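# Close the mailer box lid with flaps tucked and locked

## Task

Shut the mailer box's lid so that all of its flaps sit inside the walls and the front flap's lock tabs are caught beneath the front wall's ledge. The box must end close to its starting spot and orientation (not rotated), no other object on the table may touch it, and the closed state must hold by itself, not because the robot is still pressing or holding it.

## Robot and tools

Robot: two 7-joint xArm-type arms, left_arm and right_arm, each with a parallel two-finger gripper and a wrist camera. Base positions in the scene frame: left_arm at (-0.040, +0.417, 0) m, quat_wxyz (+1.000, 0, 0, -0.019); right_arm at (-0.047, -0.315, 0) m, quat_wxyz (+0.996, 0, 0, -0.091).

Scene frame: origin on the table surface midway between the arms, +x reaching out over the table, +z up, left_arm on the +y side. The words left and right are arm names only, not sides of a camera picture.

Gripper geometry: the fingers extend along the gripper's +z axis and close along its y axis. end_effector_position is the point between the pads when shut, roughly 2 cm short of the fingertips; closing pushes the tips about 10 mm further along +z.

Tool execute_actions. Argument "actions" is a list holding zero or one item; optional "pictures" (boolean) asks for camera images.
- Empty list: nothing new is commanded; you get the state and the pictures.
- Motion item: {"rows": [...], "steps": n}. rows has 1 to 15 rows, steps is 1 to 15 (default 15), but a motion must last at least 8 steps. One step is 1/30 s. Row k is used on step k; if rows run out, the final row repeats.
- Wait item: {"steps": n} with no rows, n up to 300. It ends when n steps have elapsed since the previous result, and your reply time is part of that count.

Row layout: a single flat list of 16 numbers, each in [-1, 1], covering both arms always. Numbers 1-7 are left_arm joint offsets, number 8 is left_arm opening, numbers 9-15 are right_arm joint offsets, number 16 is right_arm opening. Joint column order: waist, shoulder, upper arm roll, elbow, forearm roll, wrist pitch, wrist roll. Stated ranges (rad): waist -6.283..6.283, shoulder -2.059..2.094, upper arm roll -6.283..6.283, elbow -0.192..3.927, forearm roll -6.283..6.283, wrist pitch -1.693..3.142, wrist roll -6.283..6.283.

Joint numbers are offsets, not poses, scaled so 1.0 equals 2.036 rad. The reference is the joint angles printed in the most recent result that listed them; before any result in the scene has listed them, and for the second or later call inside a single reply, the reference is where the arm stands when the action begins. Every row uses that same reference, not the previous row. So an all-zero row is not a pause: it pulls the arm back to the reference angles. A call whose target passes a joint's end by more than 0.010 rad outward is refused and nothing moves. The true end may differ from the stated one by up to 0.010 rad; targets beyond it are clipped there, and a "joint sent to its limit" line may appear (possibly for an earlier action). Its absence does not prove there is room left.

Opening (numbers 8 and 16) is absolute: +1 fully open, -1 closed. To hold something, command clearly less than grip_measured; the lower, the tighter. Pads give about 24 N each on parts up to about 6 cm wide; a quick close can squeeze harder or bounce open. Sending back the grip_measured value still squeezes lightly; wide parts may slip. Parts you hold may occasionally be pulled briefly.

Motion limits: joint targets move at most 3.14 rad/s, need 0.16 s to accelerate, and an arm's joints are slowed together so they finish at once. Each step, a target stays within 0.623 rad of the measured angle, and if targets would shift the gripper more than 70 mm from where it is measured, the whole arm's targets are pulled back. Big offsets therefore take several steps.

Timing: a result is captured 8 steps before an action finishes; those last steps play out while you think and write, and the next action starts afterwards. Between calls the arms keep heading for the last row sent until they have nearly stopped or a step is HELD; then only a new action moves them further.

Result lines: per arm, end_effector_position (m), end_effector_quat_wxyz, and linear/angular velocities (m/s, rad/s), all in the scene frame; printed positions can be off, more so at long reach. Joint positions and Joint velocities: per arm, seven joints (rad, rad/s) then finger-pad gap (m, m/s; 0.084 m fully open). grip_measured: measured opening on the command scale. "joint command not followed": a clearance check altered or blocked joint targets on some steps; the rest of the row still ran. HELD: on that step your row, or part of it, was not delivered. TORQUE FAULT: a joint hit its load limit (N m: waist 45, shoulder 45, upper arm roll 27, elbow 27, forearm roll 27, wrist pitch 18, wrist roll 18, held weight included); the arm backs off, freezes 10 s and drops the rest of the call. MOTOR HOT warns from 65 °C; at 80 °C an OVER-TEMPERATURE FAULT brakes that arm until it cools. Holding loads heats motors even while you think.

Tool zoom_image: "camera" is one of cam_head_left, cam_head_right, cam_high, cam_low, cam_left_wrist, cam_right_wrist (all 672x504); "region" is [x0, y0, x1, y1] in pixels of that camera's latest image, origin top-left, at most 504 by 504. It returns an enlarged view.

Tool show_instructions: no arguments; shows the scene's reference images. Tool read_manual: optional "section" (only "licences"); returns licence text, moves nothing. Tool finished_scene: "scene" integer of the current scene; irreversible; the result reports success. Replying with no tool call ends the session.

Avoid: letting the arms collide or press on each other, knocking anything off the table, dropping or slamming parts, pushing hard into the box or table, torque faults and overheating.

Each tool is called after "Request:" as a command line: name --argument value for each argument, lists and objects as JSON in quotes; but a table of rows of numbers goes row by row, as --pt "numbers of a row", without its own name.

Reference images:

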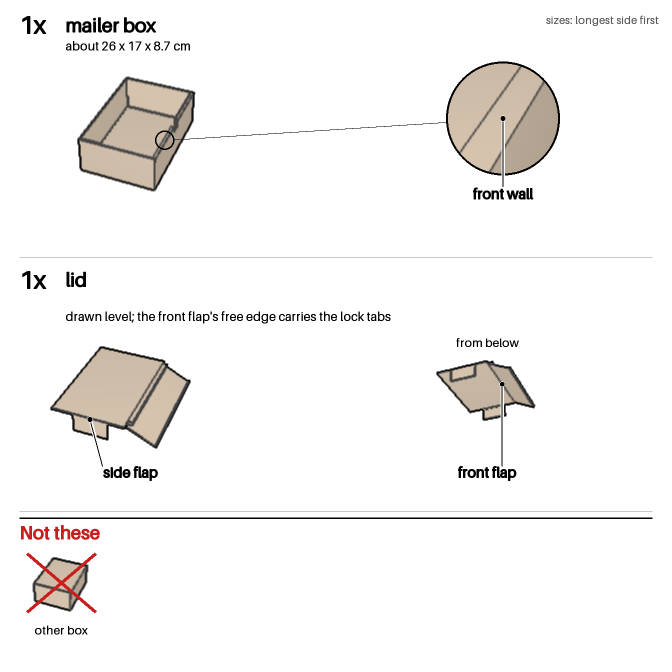

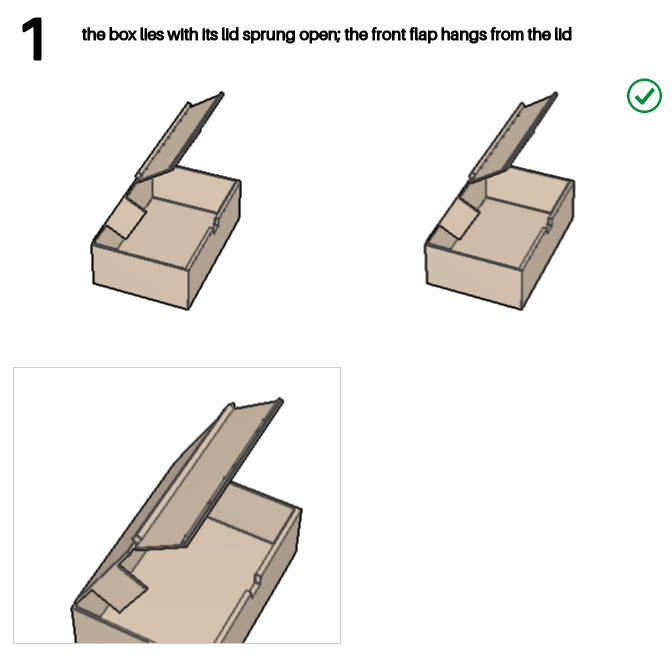

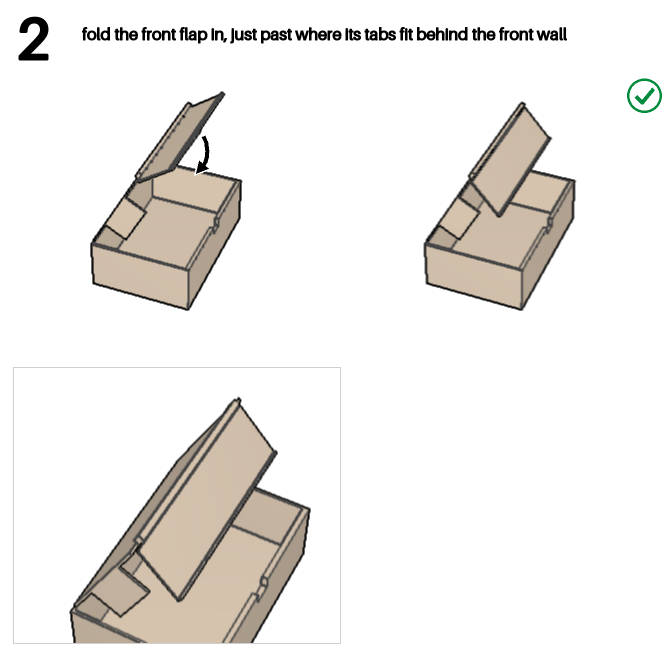

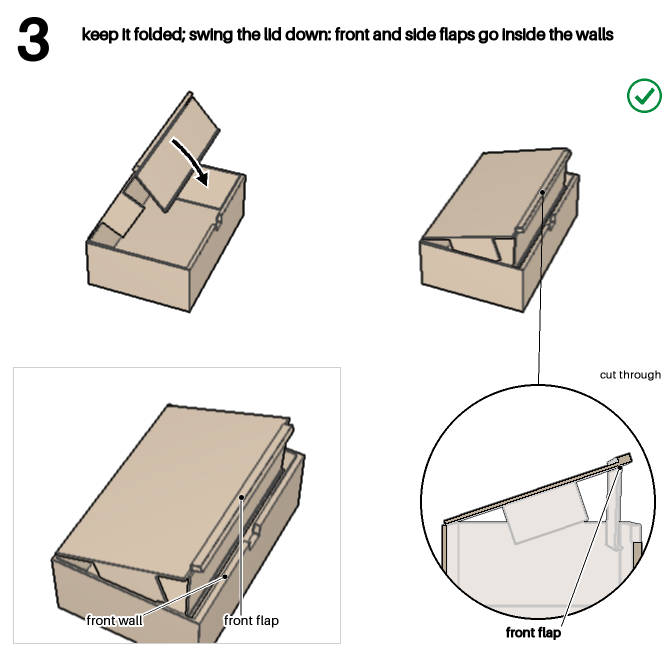

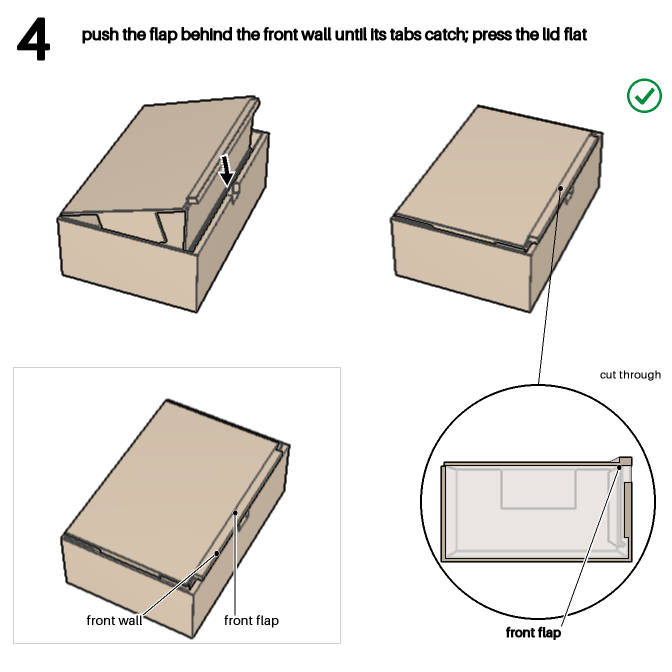

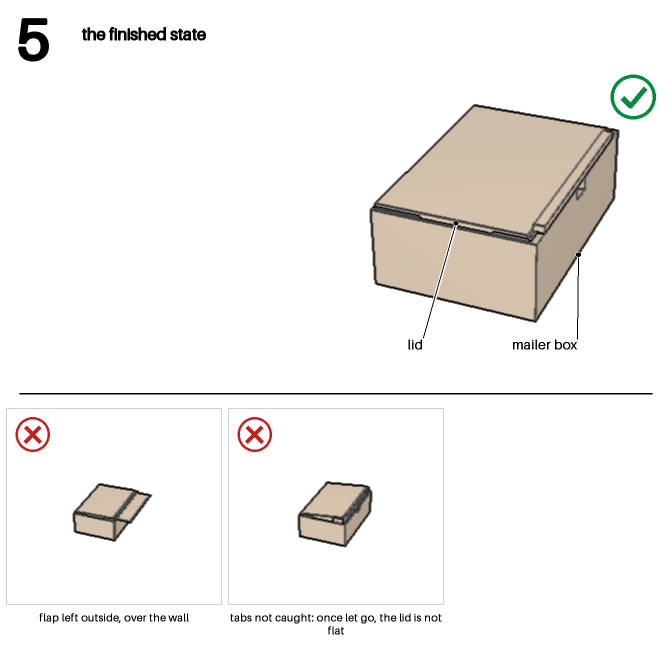

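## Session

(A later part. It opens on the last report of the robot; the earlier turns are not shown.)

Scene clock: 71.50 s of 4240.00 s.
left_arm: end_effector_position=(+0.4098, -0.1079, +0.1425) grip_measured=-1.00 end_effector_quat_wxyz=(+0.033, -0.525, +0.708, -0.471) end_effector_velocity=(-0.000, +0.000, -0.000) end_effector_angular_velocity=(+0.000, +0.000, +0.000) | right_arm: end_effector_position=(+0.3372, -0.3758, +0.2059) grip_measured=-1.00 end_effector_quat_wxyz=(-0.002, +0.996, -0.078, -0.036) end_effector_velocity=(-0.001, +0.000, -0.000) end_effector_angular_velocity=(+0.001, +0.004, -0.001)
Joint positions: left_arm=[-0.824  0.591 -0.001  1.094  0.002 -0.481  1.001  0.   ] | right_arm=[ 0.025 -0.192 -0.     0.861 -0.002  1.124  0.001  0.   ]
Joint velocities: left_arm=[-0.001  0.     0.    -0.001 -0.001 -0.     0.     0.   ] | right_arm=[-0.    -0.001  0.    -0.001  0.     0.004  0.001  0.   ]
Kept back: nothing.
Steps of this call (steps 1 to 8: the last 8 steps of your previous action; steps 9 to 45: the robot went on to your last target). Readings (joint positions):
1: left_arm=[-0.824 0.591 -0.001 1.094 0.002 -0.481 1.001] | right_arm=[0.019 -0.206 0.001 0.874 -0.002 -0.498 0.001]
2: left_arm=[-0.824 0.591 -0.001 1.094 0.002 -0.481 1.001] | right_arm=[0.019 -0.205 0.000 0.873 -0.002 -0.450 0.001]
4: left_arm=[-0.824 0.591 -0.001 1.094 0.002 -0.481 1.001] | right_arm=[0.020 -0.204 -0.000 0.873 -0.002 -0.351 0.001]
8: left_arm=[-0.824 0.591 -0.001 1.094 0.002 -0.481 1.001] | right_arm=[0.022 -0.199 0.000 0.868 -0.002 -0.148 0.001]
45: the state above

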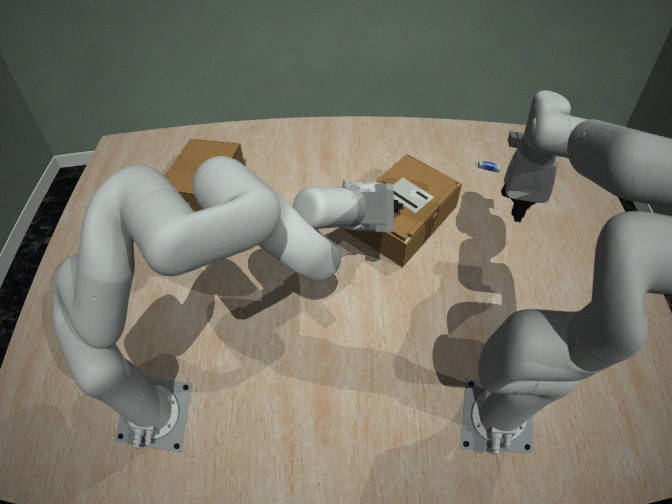

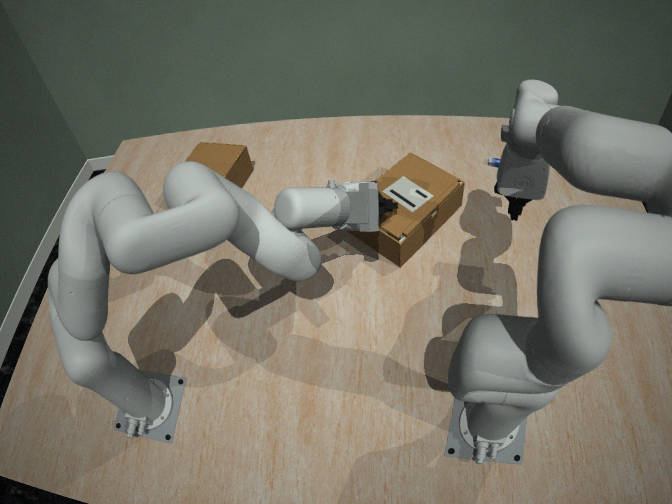

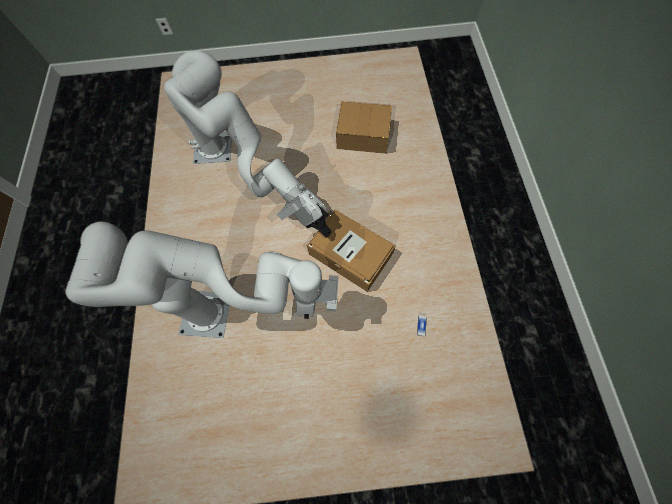

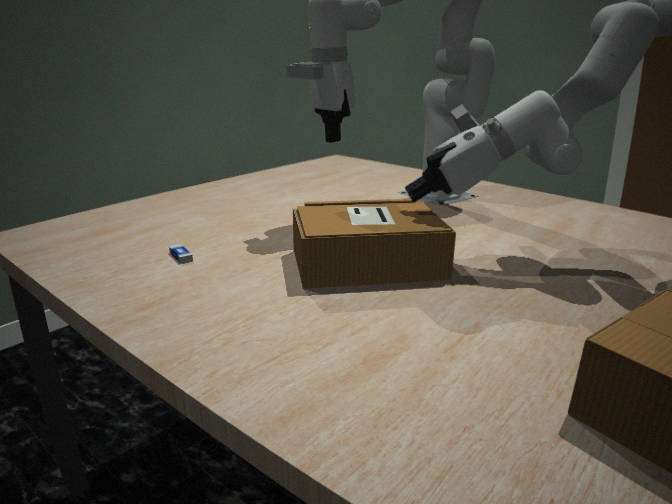

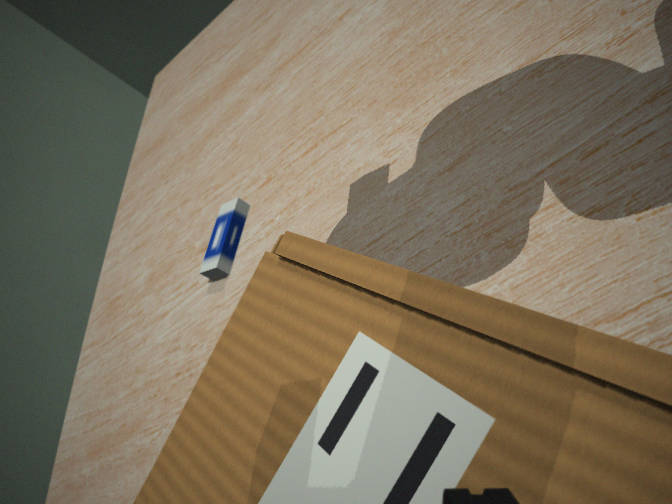

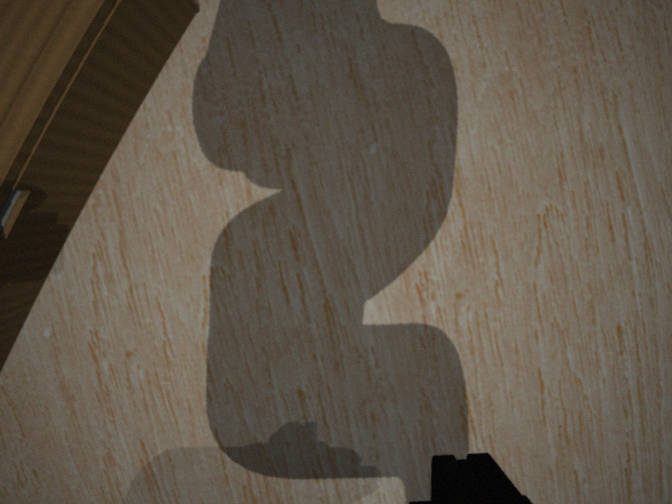

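Request:
execute_actions --actions '[{"rows":[[0,0.019,0,0,0,0,0,-1,0.037,0.399,0,0.322,0,-0.112,0,-1]]}]'

Request:
execute_actions --actions '[{"steps":35}]'

Request:
execute_actions --actions '[{"rows":[[0,0,0,0,0,0,0,-1,0.015,0,0,0,0,0,0,-1],[0,0,0,0,0,0,0,-1,0.02,0,0,0,0,0,0,-1],[0,0,0,0,0,0,0,-1,0.028,0,0,0,0,0,0,-1],[0,0,0,0,0,0,0,-1,0.035,0,0,0,0,0,0,-1],[0,0,0,0,0,0,0,-1,0.042,0,0,0,0,0,0,-1],[0,0,0,0,0,0,0,-1,0.049,0,0,0,0,0,0,-1],[0,0,0,0,0,0,0,-1,0.056,0,0,0,0,0,0,-1],[0,0,0,0,0,0,0,-1,0.063,0,0,0,0,0,0,-1],[0,0,0,0,0,0,0,-1,0.07,0,0,0,0,0,0,-1],[0,0,0,0,0,0,0,-1,0.077,0,0,0,0,0,0,-1],[0,0,0,0,0,0,0,-1,0.084,0,0,0,0,0,0,-1],[0,0,0,0,0,0,0,-1,0.09,0,0,0,0,0,0,-1],[0,0,0,0,0,0,0,-1,0.096,0,0,0,0,0,0,-1]]}]'

Request:
execute_actions --actions '[{"steps":18}]'

Request:
execute_actions --actions '[{"rows":[[0,-0.02,0,0,0,0,0,-1,-0.145,-0.428,0,-0.293,0,0.134,0,-1]]}]'

Request:
execute_actions --actions '[{"steps":45}]' --pictures true

Scene clock: 72.87 s of 4240.00 s.
left_arm: end_effector_position=(+0.4067, -0.1042, +0.1181) grip_measured=-1.00 end_effector_quat_wxyz=(+0.031, -0.530, +0.714, -0.456) end_effector_velocity=(+0.014, -0.019, +0.030) end_effector_angular_velocity=(-0.059, -0.049, -0.002) | right_arm: end_effector_position=(+0.4056, -0.3772, +0.2060) grip_measured=-1.00 end_effector_quat_wxyz=(+0.000, +0.998, -0.068, -0.005) end_effector_velocity=(+0.399, +0.008, -0.070) end_effector_angular_velocity=(-0.034, -0.256, +0.135)
Joint positions: left_arm=[-0.824  0.626 -0.001  1.094  0.003 -0.482  1.001  0.   ] | right_arm=[ 0.045 -0.016 -0.     1.036 -0.002  1.062  0.001  0.   ]
Joint velocities: left_arm=[-0.001  0.007 -0.002  0.064 -0.001 -0.021  0.001  0.   ] | right_arm=[ 0.125  1.155  0.011  1.054  0.001 -0.36   0.001  0.   ]
Steps of this call (steps 1 to 15: the robot went on to your last target; steps 16 to 34: nothing new was sent; steps 35 to 41: the first 7 steps of this action). Readings (joint positions):
35: left_arm=[-0.824 0.591 -0.001 1.094 0.002 -0.481 1.001] | right_arm=[0.025 -0.191 -0.000 0.861 -0.002 1.124 0.001]
36: left_arm=[-0.824 0.595 -0.001 1.095 0.002 -0.481 1.001] | right_arm=[0.025 -0.185 -0.001 0.867 -0.002 1.122 0.001]
38: left_arm=[-0.824 0.611 -0.001 1.096 0.002 -0.481 1.001] | right_arm=[0.032 -0.133 -0.001 0.920 -0.002 1.102 0.001]
41: the state above

Scene clock: 74.03 s of 4240.00 s.
left_arm: end_effector_position=(+0.4066, -0.1042, +0.1167) grip_measured=-1.00 end_effector_quat_wxyz=(+0.031, -0.530, +0.715, -0.455) end_effector_velocity=(+0.001, +0.001, -0.001) end_effector_angular_velocity=(+0.001, +0.002, +0.002) | right_arm: end_effector_position=(+0.5554, -0.3643, +0.0700) grip_measured=-1.00 end_effector_quat_wxyz=(+0.001, +0.999, -0.041, +0.000) end_effector_velocity=(+0.000, -0.001, +0.000) end_effector_angular_velocity=(+0.000, -0.000, -0.002)
Joint positions: left_arm=[-0.824  0.629 -0.001  1.095  0.002 -0.481  1.001  0.   ] | right_arm=[ 0.1    0.62  -0.     1.516 -0.002  0.896  0.001  0.   ]
Joint velocities: left_arm=[ 0.002  0.001 -0.    -0.    -0.001  0.001 -0.     0.   ] | right_arm=[-0.002  0.     0.     0.001 -0.     0.     0.     0.   ]
Kept back: nothing.
Steps of this call (steps 1 to 8: the last 8 steps of your previous action; steps 9 to 35: the robot went on to your last target). Readings (joint positions):
1: left_arm=[-0.824 0.626 -0.001 1.095 0.003 -0.482 1.001] | right_arm=[0.049 0.023 -0.000 1.070 -0.002 1.050 0.001]
2: left_arm=[-0.824 0.627 -0.001 1.095 0.002 -0.482 1.001] | right_arm=[0.053 0.063 -0.000 1.103 -0.002 1.039 0.001]
4: left_arm=[-0.824 0.627 -0.001 1.095 0.002 -0.482 1.001] | right_arm=[0.060 0.146 -0.000 1.165 -0.002 1.017 0.001]
8: left_arm=[-0.824 0.628 -0.001 1.095 0.002 -0.482 1.001] | right_arm=[0.074 0.310 -0.000 1.284 -0.002 0.976 0.001]
35: the state above

Scene clock: 74.27 s of 4240.00 s.
left_arm: end_effector_position=(+0.4066, -0.1042, +0.1168) grip_measured=-1.00 end_effector_quat_wxyz=(+0.031, -0.530, +0.715, -0.455) end_effector_velocity=(+0.000, +0.001, -0.000) end_effector_angular_velocity=(+0.000, +0.001, +0.001) | right_arm: end_effector_position=(+0.5574, -0.3271, +0.0701) grip_measured=-1.00 end_effector_quat_wxyz=(+0.001, +1.000, -0.010, +0.000) end_effector_velocity=(+0.006, +0.298, -0.000) end_effector_angular_velocity=(+0.031, +0.000, +0.483)
Joint positions: left_arm=[-0.824  0.629 -0.001  1.095  0.002 -0.481  1.001  0.   ] | right_arm=[ 0.161  0.62   0.     1.516 -0.002  0.896  0.001  0.   ]
Joint velocities: left_arm=[ 0.001  0.    -0.001 -0.001 -0.    -0.    -0.     0.   ] | right_arm=[ 0.442  0.001  0.05   0.001  0.002  0.001 -0.001  0.   ]
Steps of this call (steps 1 to 7: the first 7 steps of this action). Readings (joint positions):
1: left_arm=[-0.824 0.629 -0.001 1.095 0.002 -0.481 1.001] | right_arm=[0.100 0.620 -0.000 1.516 -0.002 0.896 0.001]
2: left_arm=[-0.824 0.629 -0.001 1.095 0.002 -0.481 1.001] | right_arm=[0.104 0.620 -0.002 1.516 -0.002 0.896 0.001]
4: left_arm=[-0.824 0.629 -0.001 1.095 0.002 -0.481 1.001] | right_arm=[0.120 0.620 -0.004 1.516 -0.002 0.896 0.001]
7: the state above

Scene clock: 74.87 s of 4240.00 s.
left_arm: end_effector_position=(+0.4066, -0.1041, +0.1167) grip_measured=-1.00 end_effector_quat_wxyz=(+0.031, -0.530, +0.715, -0.455) end_effector_velocity=(+0.001, +0.000, +0.000) end_effector_angular_velocity=(+0.000, -0.000, +0.001) | right_arm: end_effector_position=(+0.5543, -0.2468, +0.0707) grip_measured=-1.00 end_effector_quat_wxyz=(+0.001, +0.998, +0.056, +0.001) end_effector_velocity=(-0.001, +0.000, -0.001) end_effector_angular_velocity=(-0.003, +0.003, +0.001)
Joint positions: left_arm=[-0.824  0.629 -0.001  1.095  0.002 -0.481  1.001  0.   ] | right_arm=[ 0.295  0.619 -0.     1.517 -0.001  0.895  0.001  0.   ]
Joint velocities: left_arm=[ 0.001  0.     0.001  0.001  0.001  0.001 -0.001  0.   ] | right_arm=[ 0.003  0.002 -0.002 -0.001 -0.001  0.001  0.001  0.   ]
Kept back: nothing.
Steps of this call (steps 1 to 8: the last 8 steps of your previous action; steps 9 to 18: the robot went on to your last target). Readings (joint positions):
1: left_arm=[-0.824 0.629 -0.001 1.095 0.002 -0.481 1.001] | right_arm=[0.176 0.620 0.001 1.516 -0.002 0.896 0.001]
2: left_arm=[-0.824 0.629 -0.001 1.095 0.002 -0.481 1.001] | right_arm=[0.191 0.620 0.002 1.516 -0.002 0.896 0.001]
4: left_arm=[-0.824 0.629 -0.001 1.094 0.002 -0.481 1.001] | right_arm=[0.217 0.620 -0.002 1.518 -0.003 0.894 0.000]
8: left_arm=[-0.823 0.628 -0.001 1.094 0.002 -0.481 1.001] | right_arm=[0.268 0.620 -0.005 1.518 -0.003 0.894 0.001]
18: the state above

Scene clock: 75.10 s of 4240.00 s.
left_arm: end_effector_position=(+0.4083, -0.1073, +0.1374) grip_measured=-1.00 end_effector_quat_wxyz=(+0.032, -0.526, +0.710, -0.467) end_effector_velocity=(+0.020, -0.016, +0.087) end_effector_angular_velocity=(-0.112, -0.097, +0.008) | right_arm: end_effector_position=(+0.5078, -0.2885, +0.0987) grip_measured=-1.00 end_effector_quat_wxyz=(+0.000, +0.999, +0.023, -0.030) end_effector_velocity=(-0.218, -0.304, +0.249) end_effector_angular_velocity=(-0.045, +0.112, -0.514)
Joint positions: left_arm=[-0.824  0.596 -0.002  1.092  0.003 -0.478  1.001  0.   ] | right_arm=[ 0.226  0.465  0.003  1.368 -0.     0.964  0.001  0.   ]
Joint velocities: left_arm=[ 0.003 -0.097  0.004  0.032 -0.001 -0.02  -0.     0.   ] | right_arm=[-0.446 -1.004 -0.078 -0.762 -0.002  0.356  0.001  0.   ]
Steps of this call (steps 1 to 7: the first 7 steps of this action). Readings (joint positions):
1: left_arm=[-0.824 0.628 -0.001 1.095 0.002 -0.481 1.001] | right_arm=[0.295 0.619 -0.000 1.516 -0.001 0.896 0.001]
2: left_arm=[-0.824 0.625 -0.001 1.093 0.003 -0.480 1.001] | right_arm=[0.292 0.614 0.001 1.510 -0.001 0.899 0.001]
4: left_arm=[-0.824 0.612 -0.002 1.089 0.003 -0.477 1.001] | right_arm=[0.273 0.567 0.008 1.456 -0.000 0.923 0.001]
7: the state above

Scene clock: 76.60 s of 4240.00 s.
left_arm: end_effector_position=(+0.4102, -0.1083, +0.1447) grip_measured=-1.00 end_effector_quat_wxyz=(+0.033, -0.525, +0.707, -0.473) end_effector_velocity=(+0.000, -0.000, +0.000) end_effector_angular_velocity=(-0.001, -0.000, +0.000) | right_arm: end_effector_position=(+0.3465, -0.3875, +0.2511) grip_measured=-1.00 end_effector_quat_wxyz=(+0.001, +0.996, -0.091, +0.002) end_effector_velocity=(-0.000, +0.000, -0.001) end_effector_angular_velocity=(+0.001, +0.002, +0.000)
Joint positions: left_arm=[-0.824  0.588 -0.001  1.095  0.002 -0.481  1.001  0.   ] | right_arm=[-0.001 -0.252 -0.     0.92  -0.001  1.168  0.001  0.   ]
Joint velocities: left_arm=[ 0.     0.     0.     0.001  0.    -0.    -0.001  0.   ] | right_arm=[0.    0.002 0.    0.    0.    0.001 0.    0.   ]
Kept back: nothing.
Steps of this call (steps 1 to 8: the last 8 steps of your previous action; steps 9 to 45: the robot went on to your last target). Readings (joint positions):
1: left_arm=[-0.824 0.593 -0.002 1.093 0.003 -0.479 1.001] | right_arm=[0.211 0.431 0.001 1.343 -0.000 0.976 0.001]
2: left_arm=[-0.824 0.592 -0.002 1.093 0.003 -0.479 1.001] | right_arm=[0.199 0.398 0.001 1.318 -0.000 0.987 0.001]
4: left_arm=[-0.824 0.591 -0.001 1.093 0.003 -0.480 1.001] | right_arm=[0.175 0.328 0.002 1.269 -0.000 1.009 0.001]
8: left_arm=[-0.824 0.589 -0.001 1.094 0.002 -0.481 1.001] | right_arm=[0.131 0.180 0.002 1.182 -0.001 1.049 0.001]
45: the state above
All arms were judged still, so your last target was given up. Only a new action makes them travel on or press farther. Fingers that are still opening or closing keep moving.

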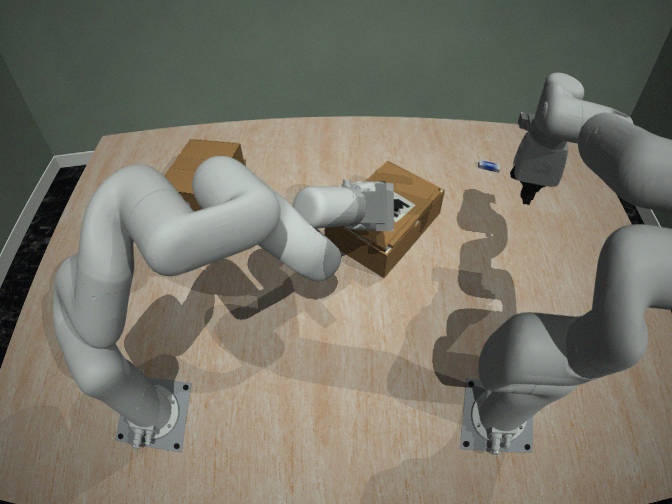

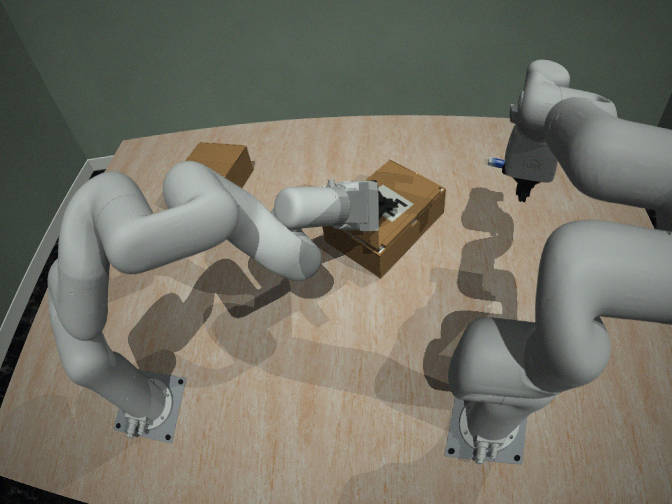

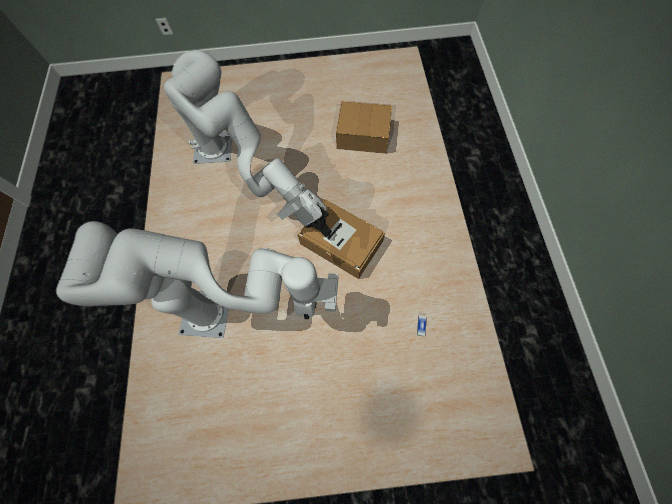

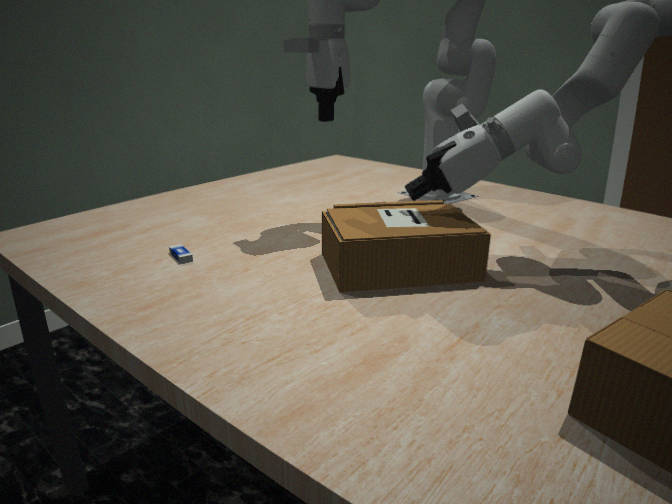

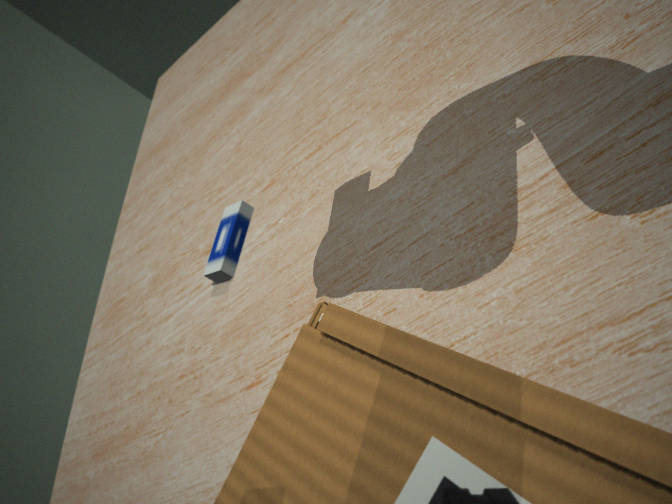

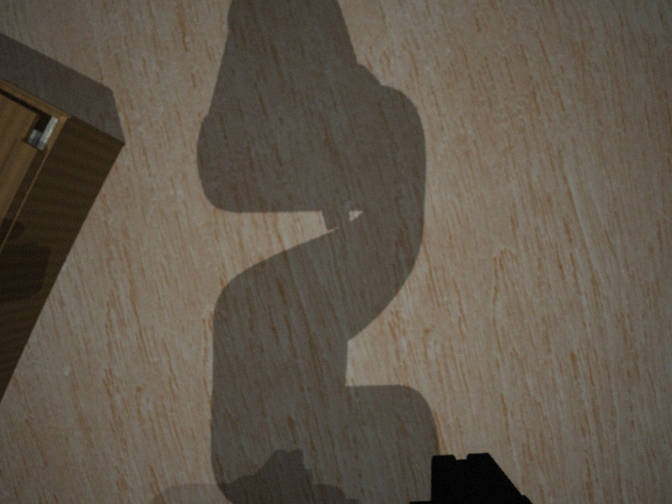

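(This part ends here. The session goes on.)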